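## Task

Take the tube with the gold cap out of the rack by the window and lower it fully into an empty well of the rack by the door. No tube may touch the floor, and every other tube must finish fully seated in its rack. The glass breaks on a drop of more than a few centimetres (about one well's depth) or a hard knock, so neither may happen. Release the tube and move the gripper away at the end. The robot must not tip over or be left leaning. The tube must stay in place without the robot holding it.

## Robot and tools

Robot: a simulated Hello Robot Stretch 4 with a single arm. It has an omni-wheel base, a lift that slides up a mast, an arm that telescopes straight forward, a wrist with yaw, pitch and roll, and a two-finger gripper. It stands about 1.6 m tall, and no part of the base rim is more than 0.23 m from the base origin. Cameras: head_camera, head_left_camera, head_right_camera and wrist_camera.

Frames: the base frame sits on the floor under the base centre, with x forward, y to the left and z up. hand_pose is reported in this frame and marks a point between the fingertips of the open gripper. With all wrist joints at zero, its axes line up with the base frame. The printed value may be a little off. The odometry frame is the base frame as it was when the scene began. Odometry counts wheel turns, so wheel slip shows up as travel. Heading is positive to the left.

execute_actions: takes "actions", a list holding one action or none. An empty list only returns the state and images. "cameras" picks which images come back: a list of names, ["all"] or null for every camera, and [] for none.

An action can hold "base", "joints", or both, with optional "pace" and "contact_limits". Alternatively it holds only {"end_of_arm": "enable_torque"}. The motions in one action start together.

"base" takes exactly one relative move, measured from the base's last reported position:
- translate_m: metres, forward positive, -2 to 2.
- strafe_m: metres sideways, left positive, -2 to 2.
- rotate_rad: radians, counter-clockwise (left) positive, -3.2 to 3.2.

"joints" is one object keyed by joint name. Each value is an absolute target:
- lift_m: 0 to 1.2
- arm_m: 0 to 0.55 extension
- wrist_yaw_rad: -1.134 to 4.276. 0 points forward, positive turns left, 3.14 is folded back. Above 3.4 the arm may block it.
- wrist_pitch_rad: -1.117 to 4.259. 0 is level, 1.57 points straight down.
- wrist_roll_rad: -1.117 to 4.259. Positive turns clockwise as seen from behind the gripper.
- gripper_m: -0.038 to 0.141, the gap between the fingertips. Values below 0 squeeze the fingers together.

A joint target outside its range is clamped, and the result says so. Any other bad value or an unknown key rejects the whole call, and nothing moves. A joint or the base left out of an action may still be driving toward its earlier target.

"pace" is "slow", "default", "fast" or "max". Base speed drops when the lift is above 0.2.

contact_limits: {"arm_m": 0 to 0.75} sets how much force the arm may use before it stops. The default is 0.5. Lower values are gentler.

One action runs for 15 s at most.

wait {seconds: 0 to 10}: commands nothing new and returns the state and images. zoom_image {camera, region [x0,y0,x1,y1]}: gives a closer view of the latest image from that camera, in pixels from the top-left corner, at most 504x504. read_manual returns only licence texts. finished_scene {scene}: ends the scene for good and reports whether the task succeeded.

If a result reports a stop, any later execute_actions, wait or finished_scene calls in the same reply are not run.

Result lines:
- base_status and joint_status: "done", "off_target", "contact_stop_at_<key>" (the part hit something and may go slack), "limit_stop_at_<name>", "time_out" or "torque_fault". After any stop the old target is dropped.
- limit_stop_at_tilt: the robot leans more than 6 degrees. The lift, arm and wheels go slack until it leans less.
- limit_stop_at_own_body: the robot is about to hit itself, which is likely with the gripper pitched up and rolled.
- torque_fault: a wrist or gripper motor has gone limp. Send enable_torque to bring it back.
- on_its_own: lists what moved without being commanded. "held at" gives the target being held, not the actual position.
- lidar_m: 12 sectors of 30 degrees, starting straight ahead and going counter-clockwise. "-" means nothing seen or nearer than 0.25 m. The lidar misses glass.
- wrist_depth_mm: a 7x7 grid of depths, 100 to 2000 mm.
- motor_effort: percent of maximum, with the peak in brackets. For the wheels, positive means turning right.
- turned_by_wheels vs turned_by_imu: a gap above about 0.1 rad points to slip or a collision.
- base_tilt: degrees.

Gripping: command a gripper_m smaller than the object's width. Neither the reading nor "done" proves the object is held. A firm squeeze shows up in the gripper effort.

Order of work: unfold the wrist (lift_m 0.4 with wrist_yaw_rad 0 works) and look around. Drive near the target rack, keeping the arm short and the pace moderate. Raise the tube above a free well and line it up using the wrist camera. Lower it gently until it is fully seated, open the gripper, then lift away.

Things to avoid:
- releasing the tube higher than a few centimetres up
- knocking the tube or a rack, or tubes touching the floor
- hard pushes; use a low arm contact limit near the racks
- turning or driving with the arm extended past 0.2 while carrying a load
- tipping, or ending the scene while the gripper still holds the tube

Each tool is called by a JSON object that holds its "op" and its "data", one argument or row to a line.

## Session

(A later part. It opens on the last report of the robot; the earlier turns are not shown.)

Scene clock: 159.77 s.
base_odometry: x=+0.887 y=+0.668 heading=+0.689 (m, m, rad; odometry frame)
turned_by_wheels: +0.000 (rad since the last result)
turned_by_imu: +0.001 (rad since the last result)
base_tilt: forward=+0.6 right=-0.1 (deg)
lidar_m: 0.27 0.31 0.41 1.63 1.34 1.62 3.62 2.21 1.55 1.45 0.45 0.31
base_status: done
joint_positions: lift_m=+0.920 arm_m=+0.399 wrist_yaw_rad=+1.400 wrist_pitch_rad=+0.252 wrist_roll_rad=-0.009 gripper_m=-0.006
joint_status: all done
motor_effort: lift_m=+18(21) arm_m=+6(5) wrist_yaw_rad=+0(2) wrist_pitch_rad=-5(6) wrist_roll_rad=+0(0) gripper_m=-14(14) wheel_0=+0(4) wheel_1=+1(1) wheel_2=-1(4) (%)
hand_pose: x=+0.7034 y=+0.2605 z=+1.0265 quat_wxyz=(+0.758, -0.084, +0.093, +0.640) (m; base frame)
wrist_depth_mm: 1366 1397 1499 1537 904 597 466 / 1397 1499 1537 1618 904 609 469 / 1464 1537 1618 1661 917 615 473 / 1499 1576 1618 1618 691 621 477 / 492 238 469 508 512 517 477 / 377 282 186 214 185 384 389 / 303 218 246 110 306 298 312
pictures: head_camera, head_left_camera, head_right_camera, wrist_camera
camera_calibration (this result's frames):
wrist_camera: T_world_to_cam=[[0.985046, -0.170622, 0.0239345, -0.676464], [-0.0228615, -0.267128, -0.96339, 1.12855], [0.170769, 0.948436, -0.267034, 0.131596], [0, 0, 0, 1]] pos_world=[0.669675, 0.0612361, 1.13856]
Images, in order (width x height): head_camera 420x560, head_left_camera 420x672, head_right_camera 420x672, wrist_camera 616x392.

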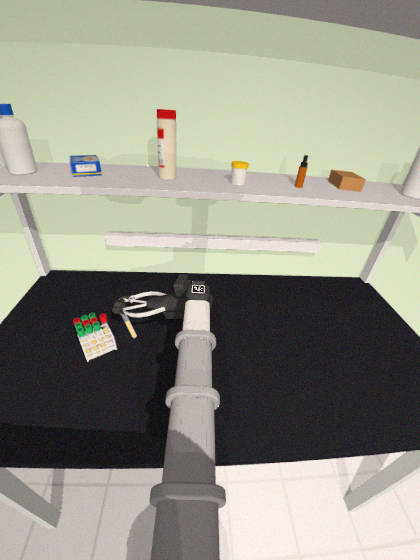

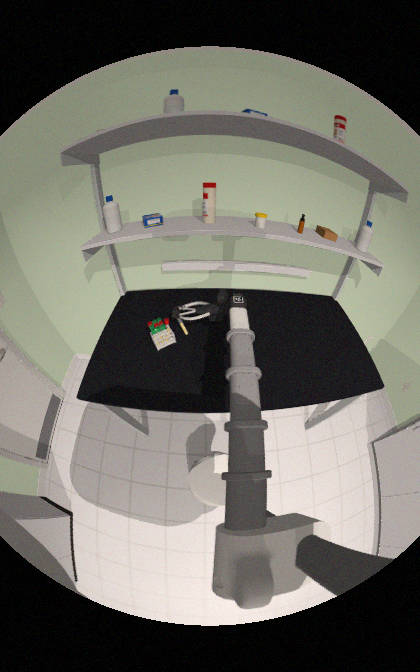

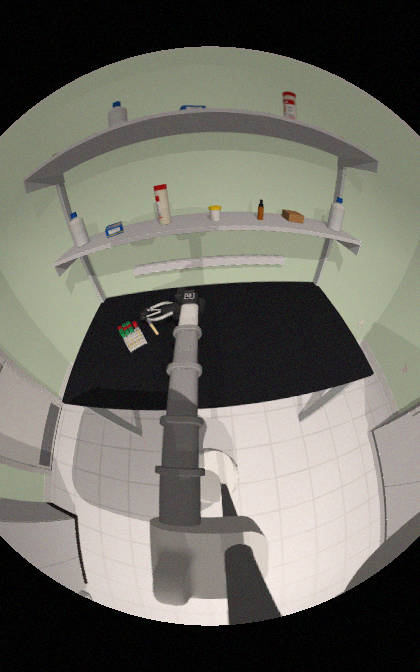

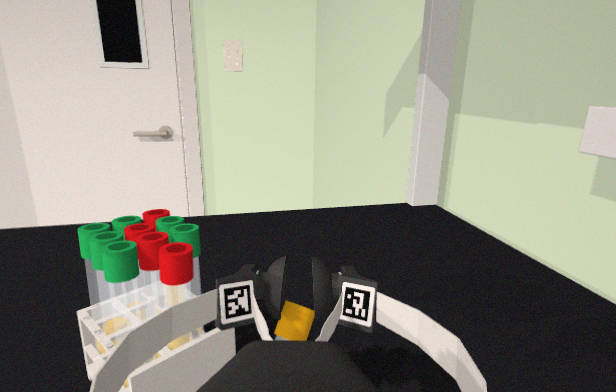

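{"op": "execute_actions", "data": {
  "actions": [
    {"joints":{"lift_m":0.935},"base":{"strafe_m":-0.015},"pace":"slow"}
  ],
  "cameras": ["head_camera","head_left_camera","wrist_camera"]
}}

{"op": "zoom_image", "data": {
  "camera": "head_camera",
  "region": [70, 270, 170, 370]
}}

{"op": "zoom_image", "data": {
  "camera": "wrist_camera",
  "region": [200, 240, 400, 392]
}}

Scene clock: 183.73 s.
base_odometry: x=+0.897 y=+0.656 heading=+0.689 (m, m, rad; odometry frame)
turned_by_wheels: +0.000 (rad since the last result)
turned_by_imu: +0.001 (rad since the last result)
base_tilt: forward=+0.5 right=-0.1 (deg)
lidar_m: 0.29 0.30 0.40 1.64 1.36 1.63 3.63 2.19 1.53 1.45 0.45 0.31
base_status: done
joint_positions: lift_m=+0.935 arm_m=+0.399 wrist_yaw_rad=+1.400 wrist_pitch_rad=+0.252 wrist_roll_rad=-0.009 gripper_m=-0.006
joint_status: all done
motor_effort: lift_m=+23(24) arm_m=+5(6) wrist_yaw_rad=+0(0) wrist_pitch_rad=-6(5) wrist_roll_rad=+0(0) gripper_m=-10(11) wheel_0=+1(4) wheel_1=-1(2) wheel_2=+0(1) (%)
hand_pose: x=+0.7034 y=+0.2605 z=+1.0410 quat_wxyz=(+0.758, -0.084, +0.093, +0.640) (m; base frame)
wrist_depth_mm: 1366 1397 1499 1537 891 603 466 / 1397 1499 1537 1618 904 615 473 / 1464 1576 1618 1661 931 621 469 / 1499 1576 1708 1661 768 621 477 / 525 259 500 539 544 549 477 / 402 303 186 216 185 410 415 / 324 238 264 110 327 317 330
pictures: head_camera, head_left_camera, wrist_camera
camera_calibration (this result's frames):
wrist_camera: T_world_to_cam=[[0.985045, -0.170624, 0.0239346, -0.676813], [-0.022862, -0.267128, -0.96339, 1.14255], [0.170771, 0.948436, -0.267034, 0.135475], [0, 0, 0, 1]] pos_world=[0.669677, 0.061236, 1.15309]
Images, in order (width x height): head_camera 420x560, head_left_camera 420x672, wrist_camera 616x392.

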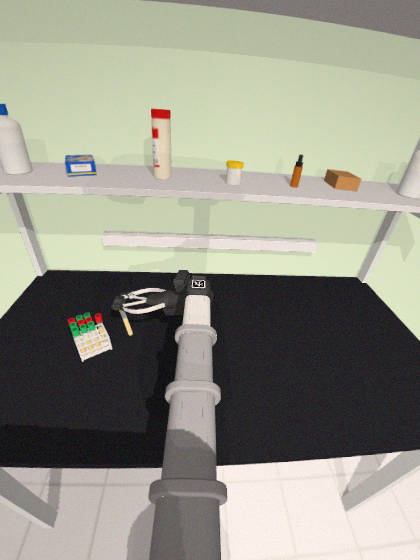

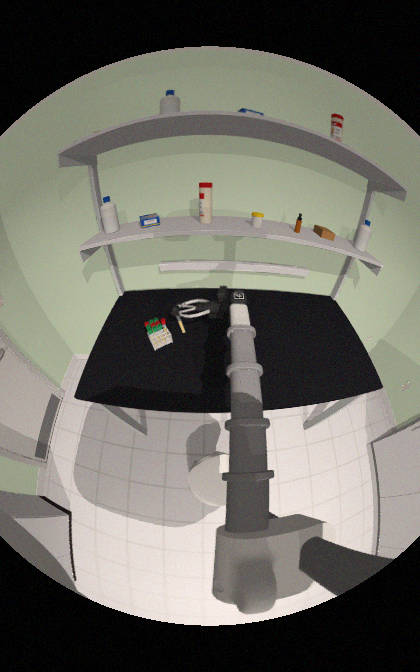

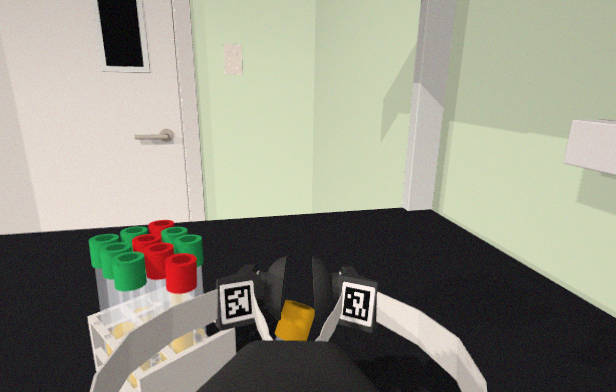

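Region (70, 270, 170, 370) of head_camera's 420x560 image, scaled by 5.040, with more detail than that image has.

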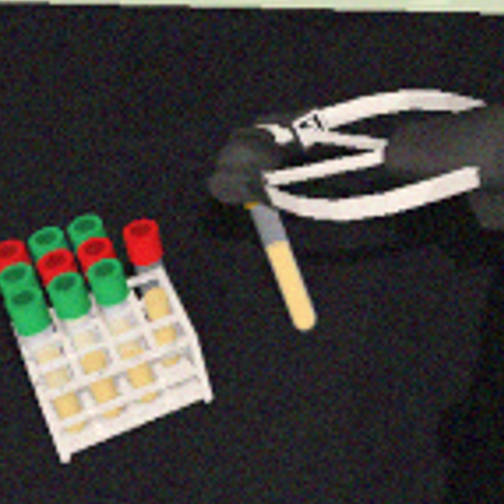

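Region (200, 240, 400, 392) of wrist_camera's 616x392 image, scaled by 2.520; it fills the top 383 rows of this view, and the rest is white.

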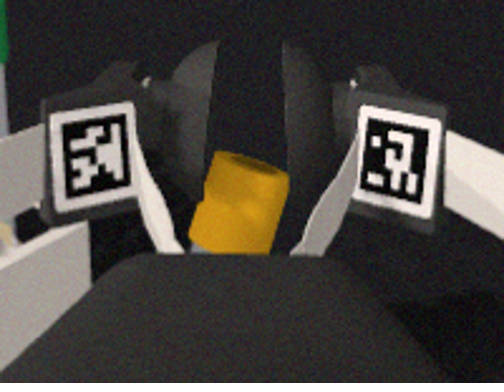

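{"op": "execute_actions", "data": {
  "actions": [
    {"joints":{"lift_m":0.939,"arm_m":0.384},"pace":"slow"}
  ],
  "cameras": ["head_camera","wrist_camera"]
}}

{"op": "zoom_image", "data": {
  "camera": "head_camera",
  "region": [70, 270, 170, 370]
}}

{"op": "zoom_image", "data": {
  "camera": "wrist_camera",
  "region": [200, 240, 400, 392]
}}

Scene clock: 206.70 s.
base_odometry: x=+0.897 y=+0.656 heading=+0.689 (m, m, rad; odometry frame)
turned_by_wheels: +0.000 (rad since the last result)
turned_by_imu: +0.001 (rad since the last result)
base_tilt: forward=+0.6 right=-0.1 (deg)
lidar_m: 0.30 0.30 0.41 1.65 1.36 1.63 3.62 2.21 1.52 1.45 0.45 0.30
base_status: not commanded
joint_positions: lift_m=+0.939 arm_m=+0.385 wrist_yaw_rad=+1.400 wrist_pitch_rad=+0.252 wrist_roll_rad=-0.009 gripper_m=-0.006
joint_status: all done
motor_effort: lift_m=+24(24) arm_m=-5(7) wrist_yaw_rad=+0(0) wrist_pitch_rad=-6(5) wrist_roll_rad=+0(1) gripper_m=-11(10) wheel_0=+1(1) wheel_1=-1(1) wheel_2=+0(0) (%)
hand_pose: x=+0.6895 y=+0.2605 z=+1.0450 quat_wxyz=(+0.758, -0.084, +0.093, +0.640) (m; base frame)
wrist_depth_mm: 1336 1430 1499 1537 917 621 480 / 1397 1464 1576 1618 931 627 484 / 1464 1499 1618 1661 960 634 488 / 1537 1618 1661 1661 904 647 496 / 539 283 304 549 554 559 492 / 407 373 186 214 184 415 418 / 329 242 259 110 332 322 336
pictures: head_camera, wrist_camera
camera_calibration (this result's frames):
wrist_camera: T_world_to_cam=[[0.985045, -0.170624, 0.0239346, -0.66314], [-0.0228651, -0.267145, -0.963385, 1.14607], [0.170771, 0.948431, -0.267051, 0.138949], [0, 0, 0, 1]] pos_world=[0.6557, 0.0612366, 1.15709]
Images, in order (width x height): head_camera 420x560, wrist_camera 616x392.

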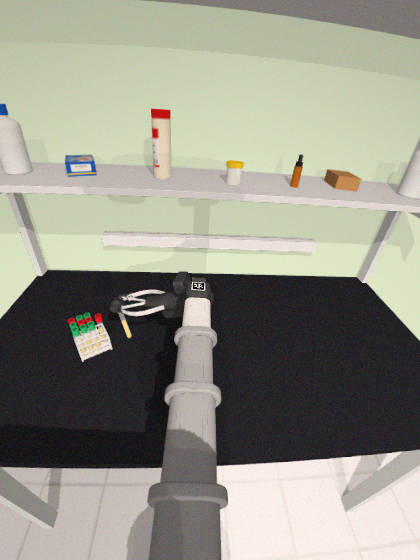

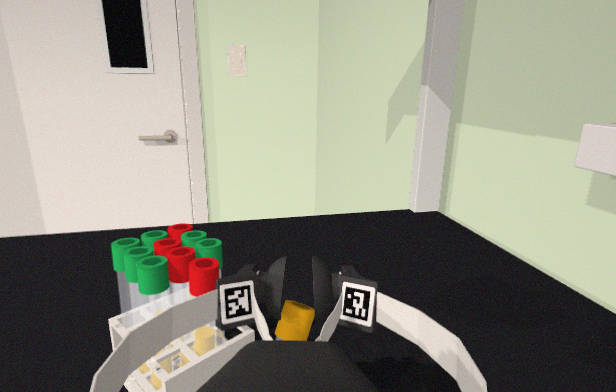

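Region (70, 270, 170, 370) of head_camera's 420x560 image, scaled by 5.040, with more detail than that image has.

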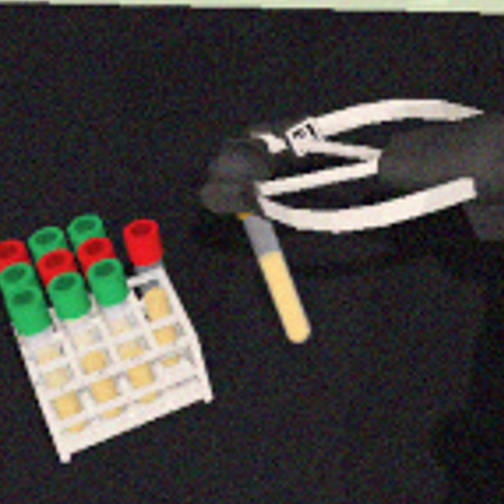

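Region (200, 240, 400, 392) of wrist_camera's 616x392 image, scaled by 2.520; it fills the top 383 rows of this view, and the rest is white.

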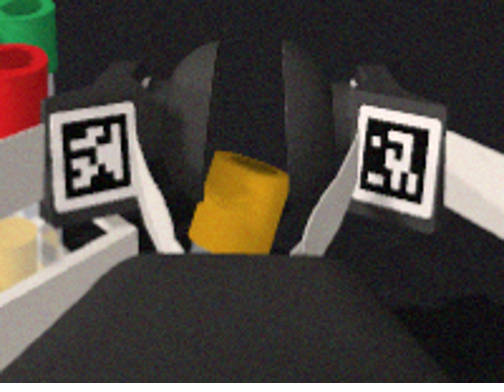

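{"op": "execute_actions", "data": {
  "actions": [
    {"joints":{"lift_m":0.932},"pace":"slow"}
  ],
  "cameras": []
}}

{"op": "execute_actions", "data": {
  "actions": [
    {"joints":{"arm_m":0.375},"pace":"slow"}
  ],
  "cameras": ["head_camera","wrist_camera"]
}}

{"op": "zoom_image", "data": {
  "camera": "head_camera",
  "region": [70, 270, 170, 370]
}}

{"op": "zoom_image", "data": {
  "camera": "wrist_camera",
  "region": [200, 240, 400, 392]
}}

Scene clock: 218.47 s.
base_odometry: x=+0.897 y=+0.656 heading=+0.689 (m, m, rad; odometry frame)
turned_by_wheels: +0.000 (rad since the last result)
turned_by_imu: +0.001 (rad since the last result)
base_tilt: forward=+0.5 right=-0.1 (deg)
lidar_m: 0.29 0.29 0.42 1.65 1.36 1.61 3.64 2.20 1.53 1.44 0.45 0.30
base_status: not commanded
joint_positions: lift_m=+0.932 arm_m=+0.385 wrist_yaw_rad=+1.400 wrist_pitch_rad=+0.252 wrist_roll_rad=-0.009 gripper_m=-0.006
joint_status: all done
motor_effort: lift_m=+18(24) arm_m=-6(6) wrist_yaw_rad=+0(0) wrist_pitch_rad=-6(7) wrist_roll_rad=+0(1) gripper_m=-11(12) wheel_0=+1(1) wheel_1=-1(1) wheel_2=+0(0) (%)
hand_pose: x=+0.6895 y=+0.2605 z=+1.0385 quat_wxyz=(+0.758, -0.084, +0.093, +0.640) (m; base frame)
wrist_depth_mm: 1366 1430 1499 1499 931 627 484 / 1397 1464 1537 1661 917 627 484 / 1464 1499 1618 1661 960 634 488 / 1537 1576 1661 1708 891 640 496 / 517 286 289 530 535 539 492 / 394 315 186 215 185 407 410 / 320 239 256 110 324 312 329
pictures: none
No camera images: the call's "cameras" was empty. Leave "cameras" out to get every camera's image.

Scene clock: 219.37 s.
base_odometry: x=+0.897 y=+0.656 heading=+0.689 (m, m, rad; odometry frame)
turned_by_wheels: +0.000 (rad since the last result)
turned_by_imu: +0.000 (rad since the last result)
base_tilt: forward=+0.5 right=-0.1 (deg)
lidar_m: 0.29 0.29 0.41 1.65 1.35 1.62 3.63 2.19 1.52 1.44 0.44 0.32
base_status: not commanded
joint_positions: lift_m=+0.932 arm_m=+0.376 wrist_yaw_rad=+1.400 wrist_pitch_rad=+0.252 wrist_roll_rad=-0.009 gripper_m=-0.006
joint_status: all done
motor_effort: lift_m=+17(18) arm_m=-6(6) wrist_yaw_rad=-1(0) wrist_pitch_rad=-4(4) wrist_roll_rad=+0(0) gripper_m=-13(10) wheel_0=+1(1) wheel_1=-1(1) wheel_2=+0(0) (%)
hand_pose: x=+0.6805 y=+0.2605 z=+1.0385 quat_wxyz=(+0.758, -0.084, +0.093, +0.640) (m; base frame)
wrist_depth_mm: 1366 1430 1499 1537 931 621 492 / 1397 1464 1576 1618 946 640 496 / 1464 1537 1618 1708 976 654 496 / 1499 1576 1661 1708 917 654 504 / 525 466 279 535 535 544 496 / 397 379 186 215 185 407 413 / 319 253 252 110 324 315 330
pictures: head_camera, wrist_camera
camera_calibration (this result's frames):
wrist_camera: T_world_to_cam=[[0.985045, -0.170624, 0.0239346, -0.65412], [-0.0228681, -0.267162, -0.96338, 1.13959], [0.17077, 0.948426, -0.267068, 0.138764], [0, 0, 0, 1]] pos_world=[0.646702, 0.0612373, 1.15057]
Images, in order (width x height): head_camera 420x560, wrist_camera 616x392.

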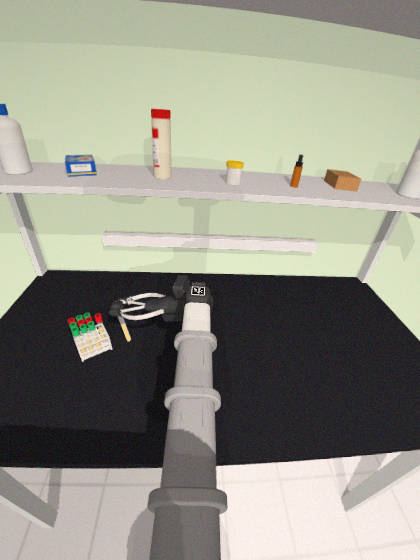

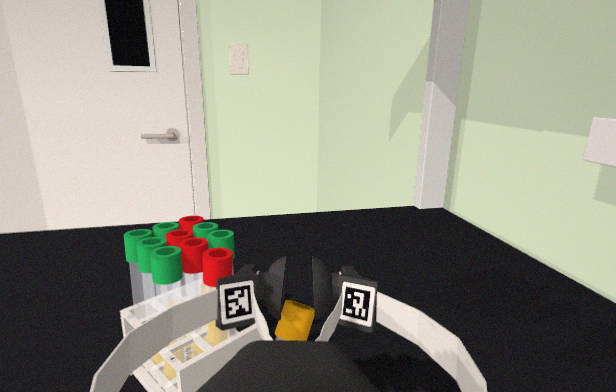

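Region (70, 270, 170, 370) of head_camera's 420x560 image, scaled by 5.040, with more detail than that image has.

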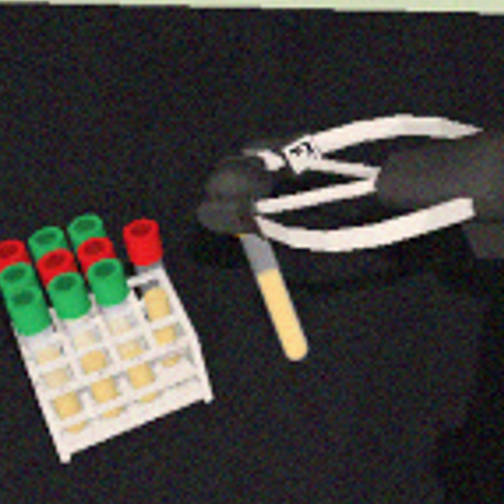

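Region (200, 240, 400, 392) of wrist_camera's 616x392 image, scaled by 2.520; it fills the top 383 rows of this view, and the rest is white.

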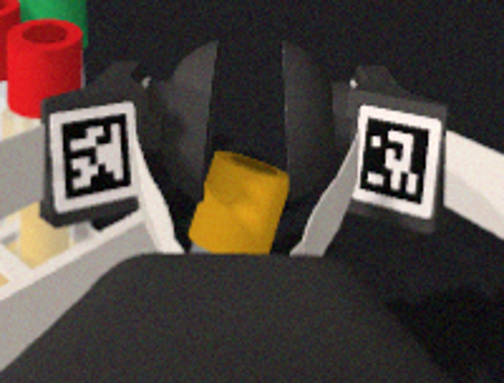

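{"op": "execute_actions", "data": {
  "actions": [
    {"joints":{"wrist_pitch_rad":0.14,"lift_m":0.912,"wrist_roll_rad":-0.13},"pace":"slow"}
  ],
  "cameras": []
}}

{"op": "execute_actions", "data": {
  "actions": [
    {"joints":{"wrist_pitch_rad":0.03,"lift_m":0.884,"wrist_roll_rad":-0.26},"pace":"slow"}
  ],
  "cameras": ["head_camera","head_left_camera","wrist_camera"]
}}

{"op": "zoom_image", "data": {
  "camera": "head_camera",
  "region": [70, 270, 170, 370]
}}

{"op": "zoom_image", "data": {
  "camera": "wrist_camera",
  "region": [200, 240, 400, 392]
}}

Scene clock: 258.50 s.
base_odometry: x=+0.897 y=+0.656 heading=+0.689 (m, m, rad; odometry frame)
turned_by_wheels: +0.000 (rad since the last result)
turned_by_imu: +0.001 (rad since the last result)
base_tilt: forward=+0.6 right=-0.1 (deg)
lidar_m: 0.28 0.31 0.41 1.65 1.36 1.64 3.61 2.17 1.53 1.44 0.43 0.31
base_status: not commanded
joint_positions: lift_m=+0.912 arm_m=+0.376 wrist_yaw_rad=+1.400 wrist_pitch_rad=+0.143 wrist_roll_rad=-0.129 gripper_m=-0.006
joint_status: all done
motor_effort: lift_m=+18(18) arm_m=-6(6) wrist_yaw_rad=+0(0) wrist_pitch_rad=-7(9) wrist_roll_rad=-1(5) gripper_m=-13(8) wheel_0=+1(1) wheel_1=-1(1) wheel_2=+0(0) (%)
hand_pose: x=+0.6815 y=+0.2666 z=+1.0494 quat_wxyz=(+0.758, -0.095, +0.013, +0.645) (m; base frame)
wrist_depth_mm: 1366 1464 1537 1576 615 634 535 / 1430 1464 1618 1661 1025 661 521 / 1464 1537 1618 1661 1025 668 517 / 1537 1537 1708 1708 991 654 508 / 521 488 291 668 707 654 500 / 389 364 186 214 185 530 484 / 310 229 251 110 370 377 418
pictures: none
No camera images: the call's "cameras" was empty. Leave "cameras" out to get every camera's image.

Scene clock: 259.53 s.
base_odometry: x=+0.897 y=+0.656 heading=+0.689 (m, m, rad; odometry frame)
turned_by_wheels: +0.000 (rad since the last result)
turned_by_imu: +0.000 (rad since the last result)
base_tilt: forward=+0.6 right=-0.1 (deg)
lidar_m: 0.29 0.29 0.41 1.64 1.36 1.63 3.61 2.19 1.54 1.45 0.45 0.32
base_status: not commanded
joint_positions: lift_m=+0.884 arm_m=+0.376 wrist_yaw_rad=+1.400 wrist_pitch_rad=+0.033 wrist_roll_rad=-0.259 gripper_m=-0.006
joint_status: all done
motor_effort: lift_m=+18(18) arm_m=-6(6) wrist_yaw_rad=+0(0) wrist_pitch_rad=-7(12) wrist_roll_rad=-1(2) gripper_m=-13(14) wheel_0=+1(1) wheel_1=-1(1) wheel_2=+0(0) (%)
hand_pose: x=+0.6820 y=+0.2693 z=+1.0530 quat_wxyz=(+0.757, -0.109, -0.071, +0.640) (m; base frame)
wrist_depth_mm: 1430 1464 1537 1576 597 521 473 / 1464 1537 1576 1661 1060 668 574 / 1464 1537 1618 1708 1078 683 544 / 1499 1537 1661 1708 1008 676 525 / 500 273 603 1576 917 647 508 / 370 287 185 215 185 609 484 / 286 216 243 110 445 488 469
pictures: head_camera, head_left_camera, wrist_camera
camera_calibration (this result's frames):
wrist_camera: T_world_to_cam=[[0.949213, -0.161516, 0.270014, -0.89159], [0.257379, -0.0950071, -0.961629, 0.91662], [0.180972, 0.982286, -0.0486111, -0.11211], [0, 0, 0, 1]] pos_world=[0.630679, 0.0532034, 1.11674]
Images, in order (width x height): head_camera 420x560, head_left_camera 420x672, wrist_camera 616x392.

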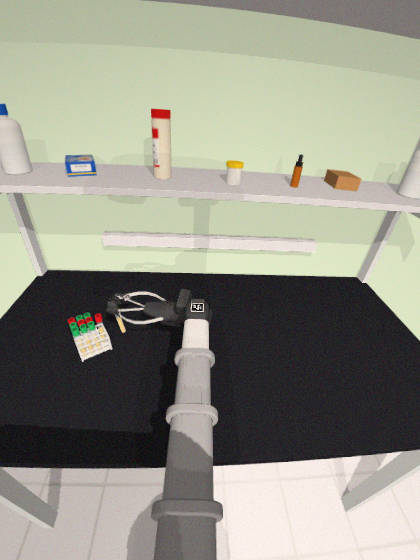

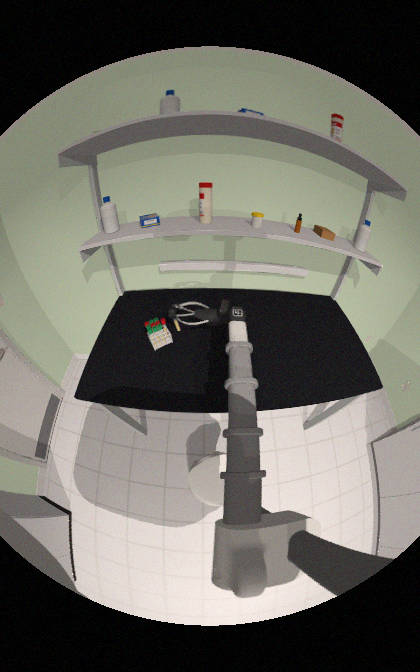

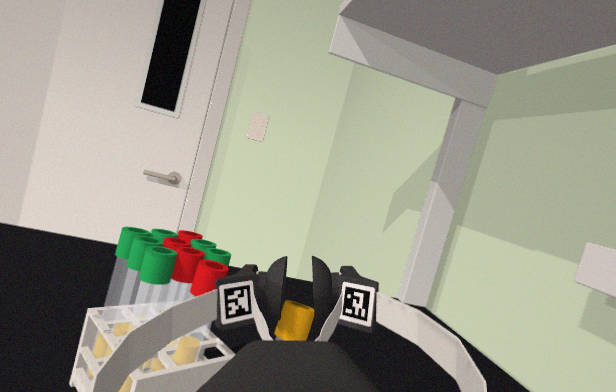

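Region (70, 270, 170, 370) of head_camera's 420x560 image, scaled by 5.040, with more detail than that image has.

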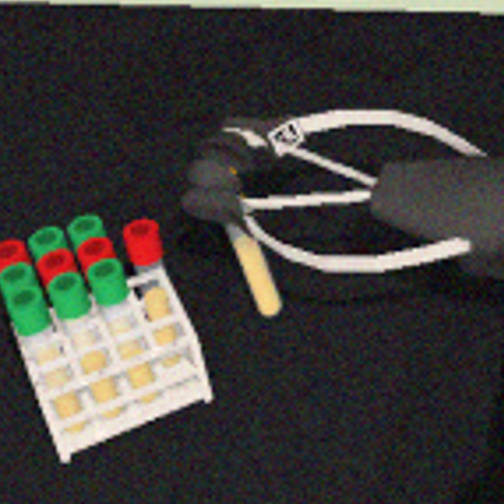

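Region (200, 240, 400, 392) of wrist_camera's 616x392 image, scaled by 2.520; it fills the top 383 rows of this view, and the rest is white.

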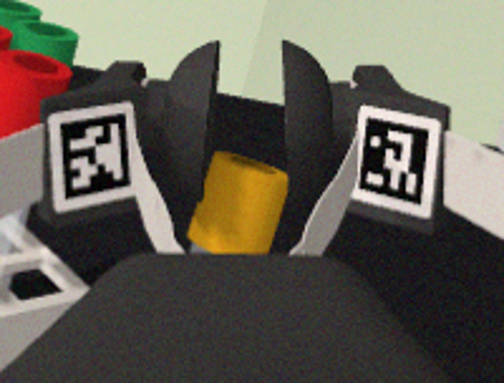

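{"op": "execute_actions", "data": {
  "actions": [
    {"joints":{"wrist_pitch_rad":-0.07,"lift_m":0.862},"pace":"slow"}
  ],
  "cameras": []
}}

{"op": "execute_actions", "data": {
  "actions": [
    {"joints":{"wrist_pitch_rad":-0.16,"lift_m":0.84},"pace":"slow"}
  ],
  "cameras": ["head_camera","head_left_camera","wrist_camera"]
}}

{"op": "zoom_image", "data": {
  "camera": "head_camera",
  "region": [70, 270, 170, 370]
}}

{"op": "zoom_image", "data": {
  "camera": "wrist_camera",
  "region": [200, 240, 400, 392]
}}

Scene clock: 272.83 s.
base_odometry: x=+0.897 y=+0.656 heading=+0.689 (m, m, rad; odometry frame)
turned_by_wheels: +0.000 (rad since the last result)
turned_by_imu: +0.001 (rad since the last result)
base_tilt: forward=+0.5 right=-0.1 (deg)
lidar_m: 0.29 0.30 0.42 1.63 1.36 1.63 3.64 2.19 1.52 1.43 0.44 0.32
base_status: not commanded
joint_positions: lift_m=+0.862 arm_m=+0.376 wrist_yaw_rad=+1.400 wrist_pitch_rad=-0.067 wrist_roll_rad=-0.260 gripper_m=-0.006
joint_status: all done
motor_effort: lift_m=+17(20) arm_m=-6(6) wrist_yaw_rad=+0(0) wrist_pitch_rad=-8(7) wrist_roll_rad=-2(1) gripper_m=-12(14) wheel_0=+1(1) wheel_1=-1(1) wheel_2=+0(0) (%)
hand_pose: x=+0.6819 y=+0.2688 z=+1.0598 quat_wxyz=(+0.761, -0.077, -0.109, +0.635) (m; base frame)
wrist_depth_mm: 1464 1537 1576 1708 517 459 424 / 1430 1537 1618 1661 661 609 535 / 1464 1537 1618 1708 1098 699 549 / 1464 1499 1708 1756 1025 691 530 / 1464 1537 1576 1576 917 661 508 / 418 439 185 215 185 609 480 / 301 227 279 110 525 530 469
pictures: none
No camera images: the call's "cameras" was empty. Leave "cameras" out to get every camera's image.

Scene clock: 273.77 s.
base_odometry: x=+0.897 y=+0.656 heading=+0.689 (m, m, rad; odometry frame)
turned_by_wheels: +0.000 (rad since the last result)
turned_by_imu: +0.000 (rad since the last result)
base_tilt: forward=+0.6 right=-0.1 (deg)
lidar_m: 0.29 0.31 0.41 1.65 1.36 1.63 3.62 2.20 1.53 1.44 0.44 0.30
base_status: not commanded
joint_positions: lift_m=+0.840 arm_m=+0.376 wrist_yaw_rad=+1.400 wrist_pitch_rad=-0.157 wrist_roll_rad=-0.260 gripper_m=-0.006
joint_status: all done
motor_effort: lift_m=+18(18) arm_m=-6(6) wrist_yaw_rad=+0(0) wrist_pitch_rad=-8(8) wrist_roll_rad=-2(1) gripper_m=-11(13) wheel_0=+1(1) wheel_1=-1(1) wheel_2=+0(0) (%)
hand_pose: x=+0.6814 y=+0.2660 z=+1.0636 quat_wxyz=(+0.763, -0.048, -0.143, +0.629) (m; base frame)
wrist_depth_mm: 1464 1576 1708 1808 477 424 392 / 1499 1618 1618 1756 609 539 488 / 1464 1537 1661 1756 715 699 559 / 1499 1499 1661 1756 991 691 535 / 1430 1499 1618 1576 917 647 508 / 488 462 185 215 184 615 462 / 319 229 439 110 661 535 469
pictures: head_camera, head_left_camera, wrist_camera
camera_calibration (this result's frames):
wrist_camera: T_world_to_cam=[[0.940548, -0.211811, 0.265528, -0.870397], [0.288367, 0.0848667, -0.953752, 0.84933], [0.17948, 0.973619, 0.1409, -0.30644], [0, 0, 0, 1]] pos_world=[0.628732, 0.0419166, 1.08434]
Images, in order (width x height): head_camera 420x560, head_left_camera 420x672, wrist_camera 616x392.

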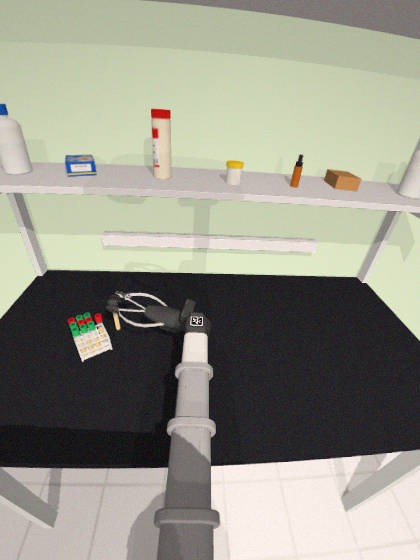

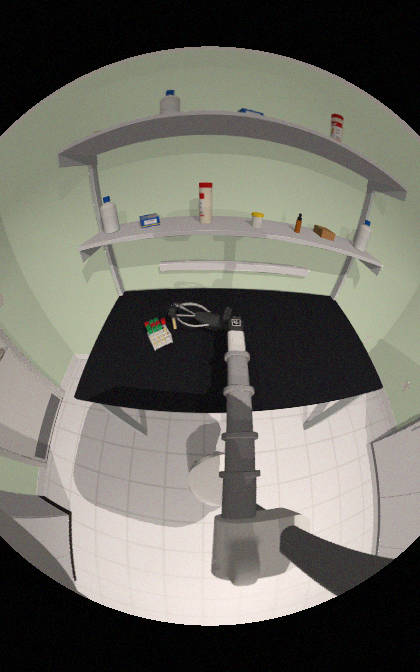

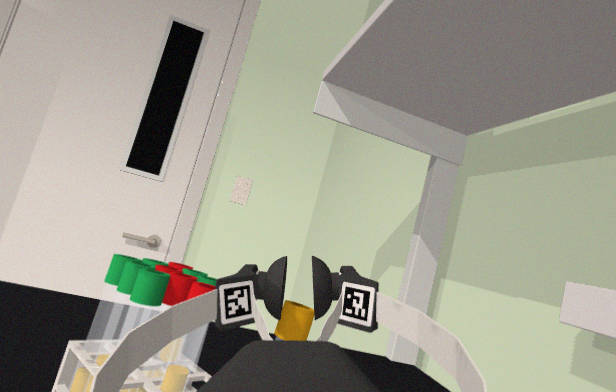

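Region (70, 270, 170, 370) of head_camera's 420x560 image, scaled by 5.040, with more detail than that image has.

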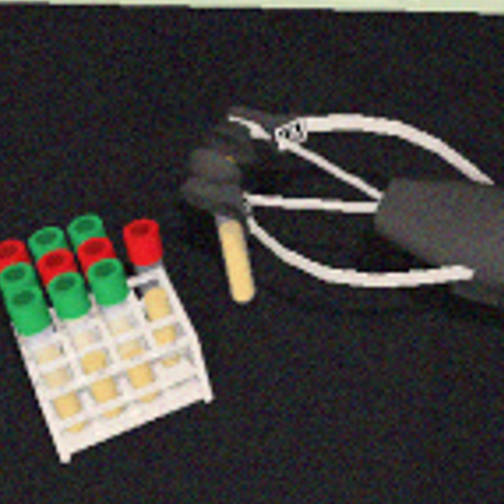

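Region (200, 240, 400, 392) of wrist_camera's 616x392 image, scaled by 2.520; it fills the top 383 rows of this view, and the rest is white.

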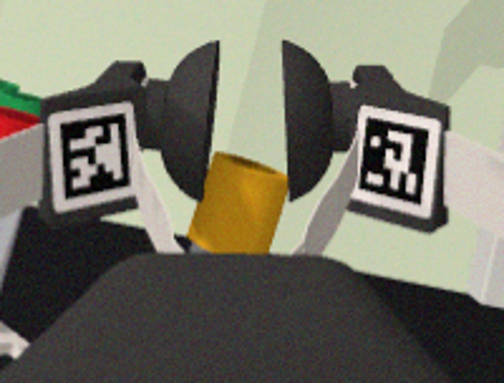

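{"op": "execute_actions", "data": {
  "actions": [
    {"joints":{"lift_m":0.91},"pace":"slow"}
  ],
  "cameras": []
}}

{"op": "execute_actions", "data": {
  "actions": [
    {"joints":{"arm_m":0.312},"base":{"strafe_m":0.008},"pace":"slow"}
  ]
}}

{"op": "zoom_image", "data": {
  "camera": "head_camera",
  "region": [65, 285, 145, 365]
}}

{"op": "zoom_image", "data": {
  "camera": "head_left_camera",
  "region": [135, 295, 195, 355]
}}

{"op": "zoom_image", "data": {
  "camera": "head_right_camera",
  "region": [105, 300, 165, 360]
}}

Scene clock: 303.90 s.
base_odometry: x=+0.897 y=+0.656 heading=+0.689 (m, m, rad; odometry frame)
turned_by_wheels: +0.000 (rad since the last result)
turned_by_imu: +0.001 (rad since the last result)
base_tilt: forward=+0.6 right=-0.1 (deg)
lidar_m: 0.29 0.31 0.42 1.63 1.36 1.63 3.62 2.21 1.53 1.44 0.44 0.31
base_status: not commanded
joint_positions: lift_m=+0.910 arm_m=+0.376 wrist_yaw_rad=+1.400 wrist_pitch_rad=-0.157 wrist_roll_rad=-0.260 gripper_m=-0.006
joint_status: all done
motor_effort: lift_m=+23(24) arm_m=-6(6) wrist_yaw_rad=+0(0) wrist_pitch_rad=-9(8) wrist_roll_rad=-1(1) gripper_m=-11(13) wheel_0=+1(1) wheel_1=-1(1) wheel_2=+0(0) (%)
hand_pose: x=+0.6814 y=+0.2660 z=+1.1332 quat_wxyz=(+0.763, -0.048, -0.143, +0.629) (m; base frame)
wrist_depth_mm: 1499 1576 1708 1756 1308 319 297 / 1499 1576 1661 1756 462 404 366 / 1464 1537 1661 1708 668 554 480 / 1430 1537 1618 1756 931 691 535 / 1430 1537 1618 1576 917 647 508 / 1430 1499 185 215 184 603 484 / 480 245 1618 110 691 535 427
pictures: none
No camera images: the call's "cameras" was empty. Leave "cameras" out to get every camera's image.

Scene clock: 305.77 s.
base_odometry: x=+0.891 y=+0.663 heading=+0.689 (m, m, rad; odometry frame)
turned_by_wheels: +0.000 (rad since the last result)
turned_by_imu: +0.001 (rad since the last result)
base_tilt: forward=+0.6 right=-0.1 (deg)
lidar_m: 0.29 0.31 0.40 1.63 1.34 1.61 3.63 2.23 1.54 1.45 0.45 0.32
base_status: done
joint_positions: lift_m=+0.910 arm_m=+0.313 wrist_yaw_rad=+1.400 wrist_pitch_rad=-0.157 wrist_roll_rad=-0.260 gripper_m=-0.006
joint_status: all done
motor_effort: lift_m=+23(23) arm_m=-6(7) wrist_yaw_rad=+0(0) wrist_pitch_rad=-7(8) wrist_roll_rad=-1(1) gripper_m=-13(13) wheel_0=+0(5) wheel_1=+1(4) wheel_2=+0(0) (%)
hand_pose: x=+0.6184 y=+0.2660 z=+1.1332 quat_wxyz=(+0.763, -0.048, -0.143, +0.629) (m; base frame)
wrist_depth_mm: 1464 1537 1661 1756 1576 778 296 / 1464 1576 1661 1756 1336 404 368 / 1464 1537 1618 1708 647 549 488 / 1464 1499 1618 1708 1118 723 615 / 1464 1499 1618 1661 1042 715 585 / 1464 1499 185 214 185 683 554 / 488 512 1576 110 904 615 530
pictures: head_camera, head_left_camera, head_right_camera, wrist_camera
camera_calibration (this result's frames):
wrist_camera: T_world_to_cam=[[0.940535, -0.211874, 0.265524, -0.829608], [0.288383, 0.0849275, -0.953741, 0.93379], [0.179523, 0.9736, 0.140978, -0.305038], [0, 0, 0, 1]] pos_world=[0.565747, 0.0419077, 1.15388]
Images, in order (width x height): head_camera 420x560, head_left_camera 420x672, head_right_camera 420x672, wrist_camera 616x392.

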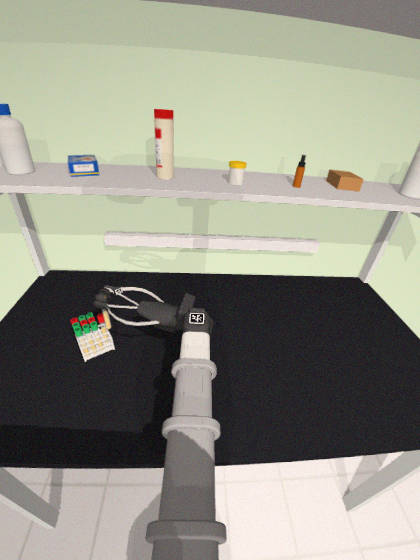

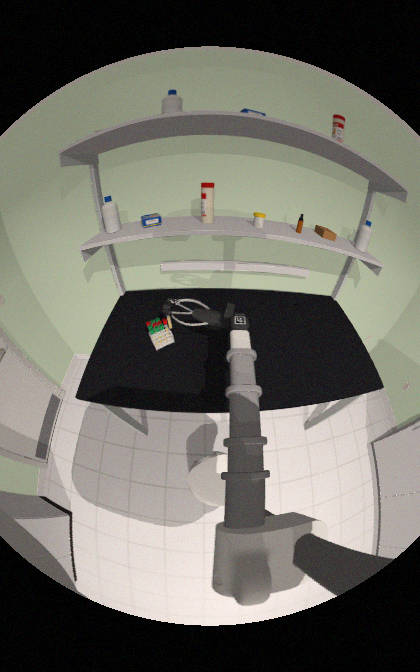

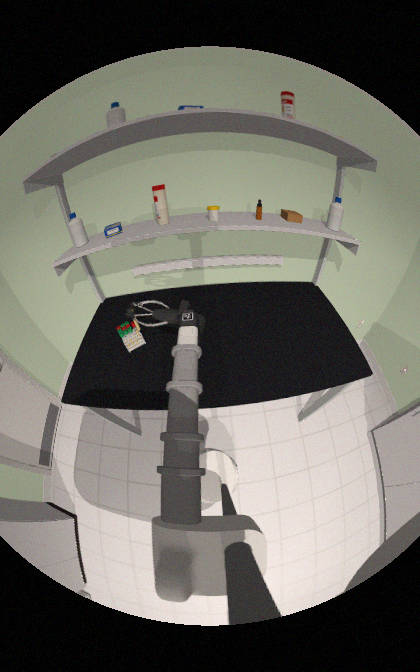

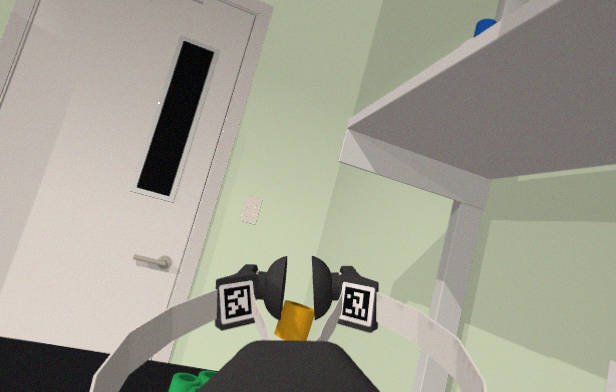

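Region (65, 285, 145, 365) of head_camera's 420x560 image, scaled by 6.300, with more detail than that image has.

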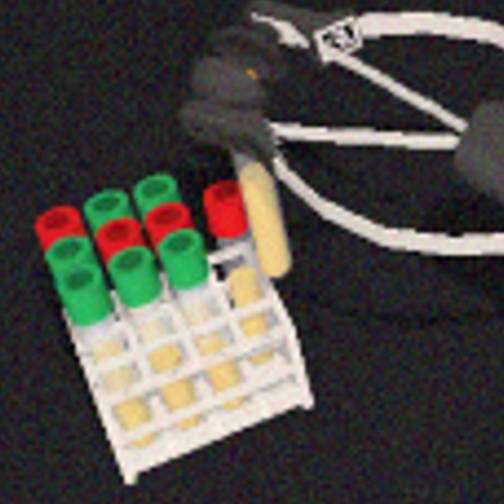

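Region (135, 295, 195, 355) of head_left_camera's 420x672 image, scaled by 8.400, with more detail than that image has.

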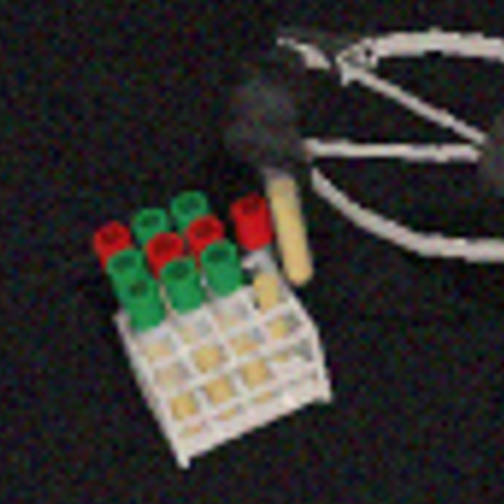

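Region (105, 300, 165, 360) of head_right_camera's 420x672 image, scaled by 8.400, with more detail than that image has.

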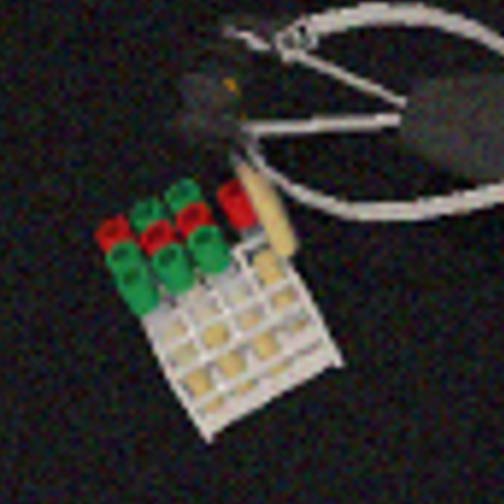

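{"op": "execute_actions", "data": {
  "actions": [
    {"base":{"strafe_m":0.012},"pace":"slow"}
  ],
  "cameras": ["head_camera","head_left_camera","head_right_camera","wrist_camera"]
}}

{"op": "zoom_image", "data": {
  "camera": "head_camera",
  "region": [65,285,145,365]
}}

{"op": "zoom_image", "data": {
  "camera": "head_left_camera",
  "region": [135,295,195,355]
}}

{"op": "zoom_image", "data": {
  "camera": "head_right_camera",
  "region": [105,300,165,360]
}}

Scene clock: 328.00 s.
base_odometry: x=+0.884 y=+0.672 heading=+0.689 (m, m, rad; odometry frame)
turned_by_wheels: +0.000 (rad since the last result)
turned_by_imu: +0.001 (rad since the last result)
base_tilt: forward=+0.5 right=-0.1 (deg)
lidar_m: 0.29 0.30 0.38 1.62 1.34 1.60 3.82 2.22 1.55 1.47 0.47 0.31
base_status: done
joint_positions: lift_m=+0.910 arm_m=+0.313 wrist_yaw_rad=+1.400 wrist_pitch_rad=-0.157 wrist_roll_rad=-0.260 gripper_m=-0.006
joint_status: not commanded
motor_effort: lift_m=+23(23) arm_m=-6(6) wrist_yaw_rad=+0(0) wrist_pitch_rad=-5(7) wrist_roll_rad=-1(1) gripper_m=-14(8) wheel_0=-1(6) wheel_1=+0(5) wheel_2=+0(1) (%)
hand_pose: x=+0.6184 y=+0.2660 z=+1.1332 quat_wxyz=(+0.763, -0.048, -0.143, +0.629) (m; base frame)
wrist_depth_mm: 1464 1576 1576 1808 1618 591 296 / 1464 1537 1618 1808 1336 407 364 / 1430 1537 1618 1756 647 549 484 / 1430 1537 1618 1756 1118 707 603 / 1430 1499 1576 1661 1060 715 580 / 1430 1499 185 215 185 676 554 / 492 508 1576 110 891 609 530
pictures: head_camera, head_left_camera, head_right_camera, wrist_camera
camera_calibration (this result's frames):
wrist_camera: T_world_to_cam=[[0.940535, -0.211874, 0.265524, -0.829608], [0.288383, 0.0849275, -0.953741, 0.93379], [0.179523, 0.9736, 0.140978, -0.305038], [0, 0, 0, 1]] pos_world=[0.565747, 0.0419077, 1.15388]
Images, in order (width x height): head_camera 420x560, head_left_camera 420x672, head_right_camera 420x672, wrist_camera 616x392.

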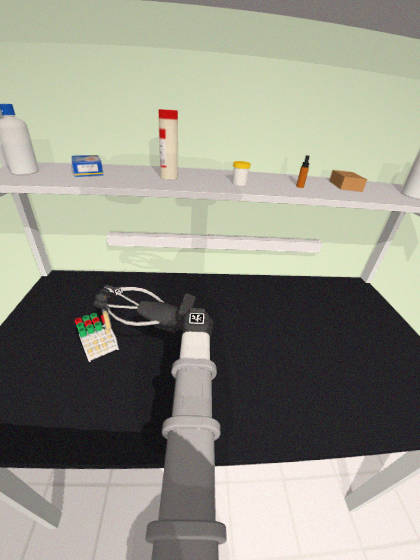

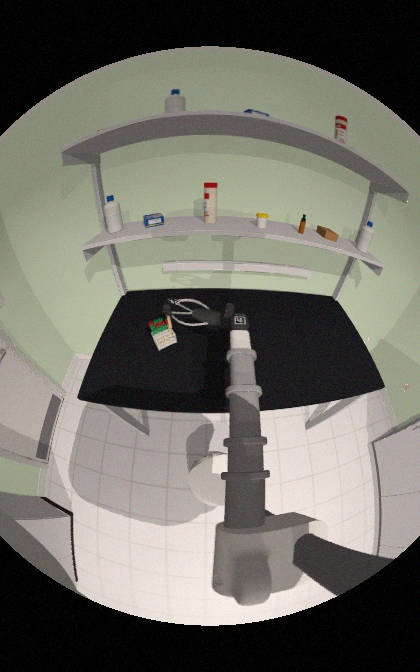

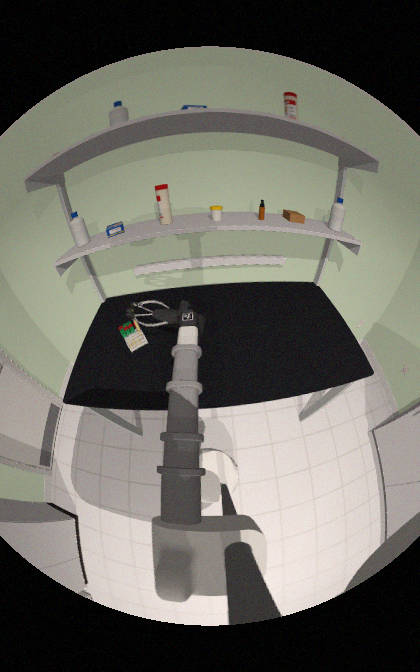

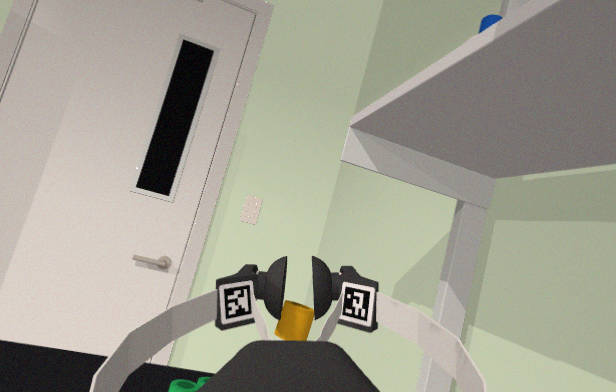

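Region (65, 285, 145, 365) of head_camera's 420x560 image, scaled by 6.300, with more detail than that image has.

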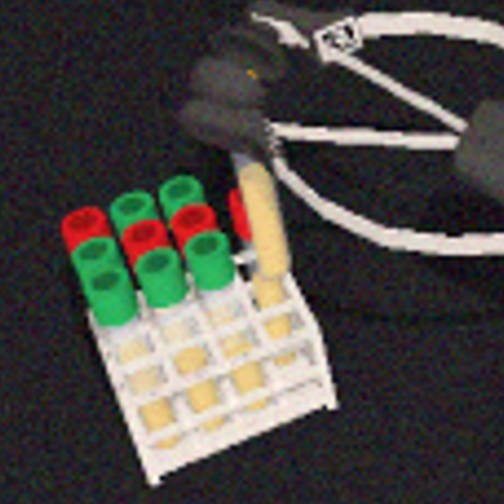

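Region (135, 295, 195, 355) of head_left_camera's 420x672 image, scaled by 8.400, with more detail than that image has.

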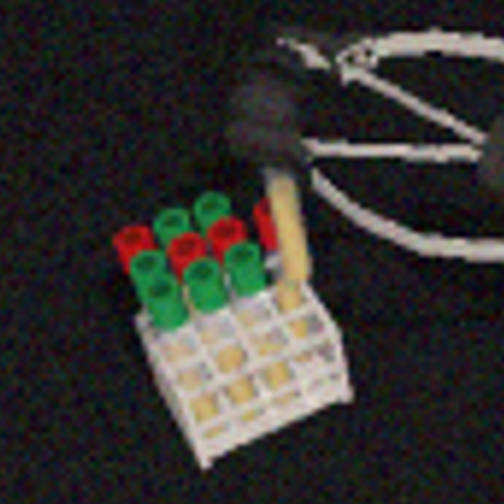

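Region (105, 300, 165, 360) of head_right_camera's 420x672 image, scaled by 8.400, with more detail than that image has.

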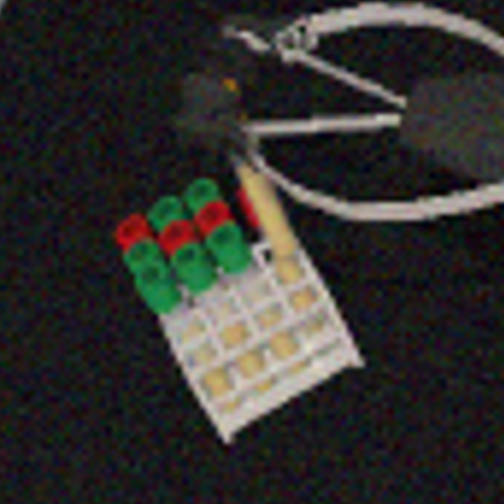

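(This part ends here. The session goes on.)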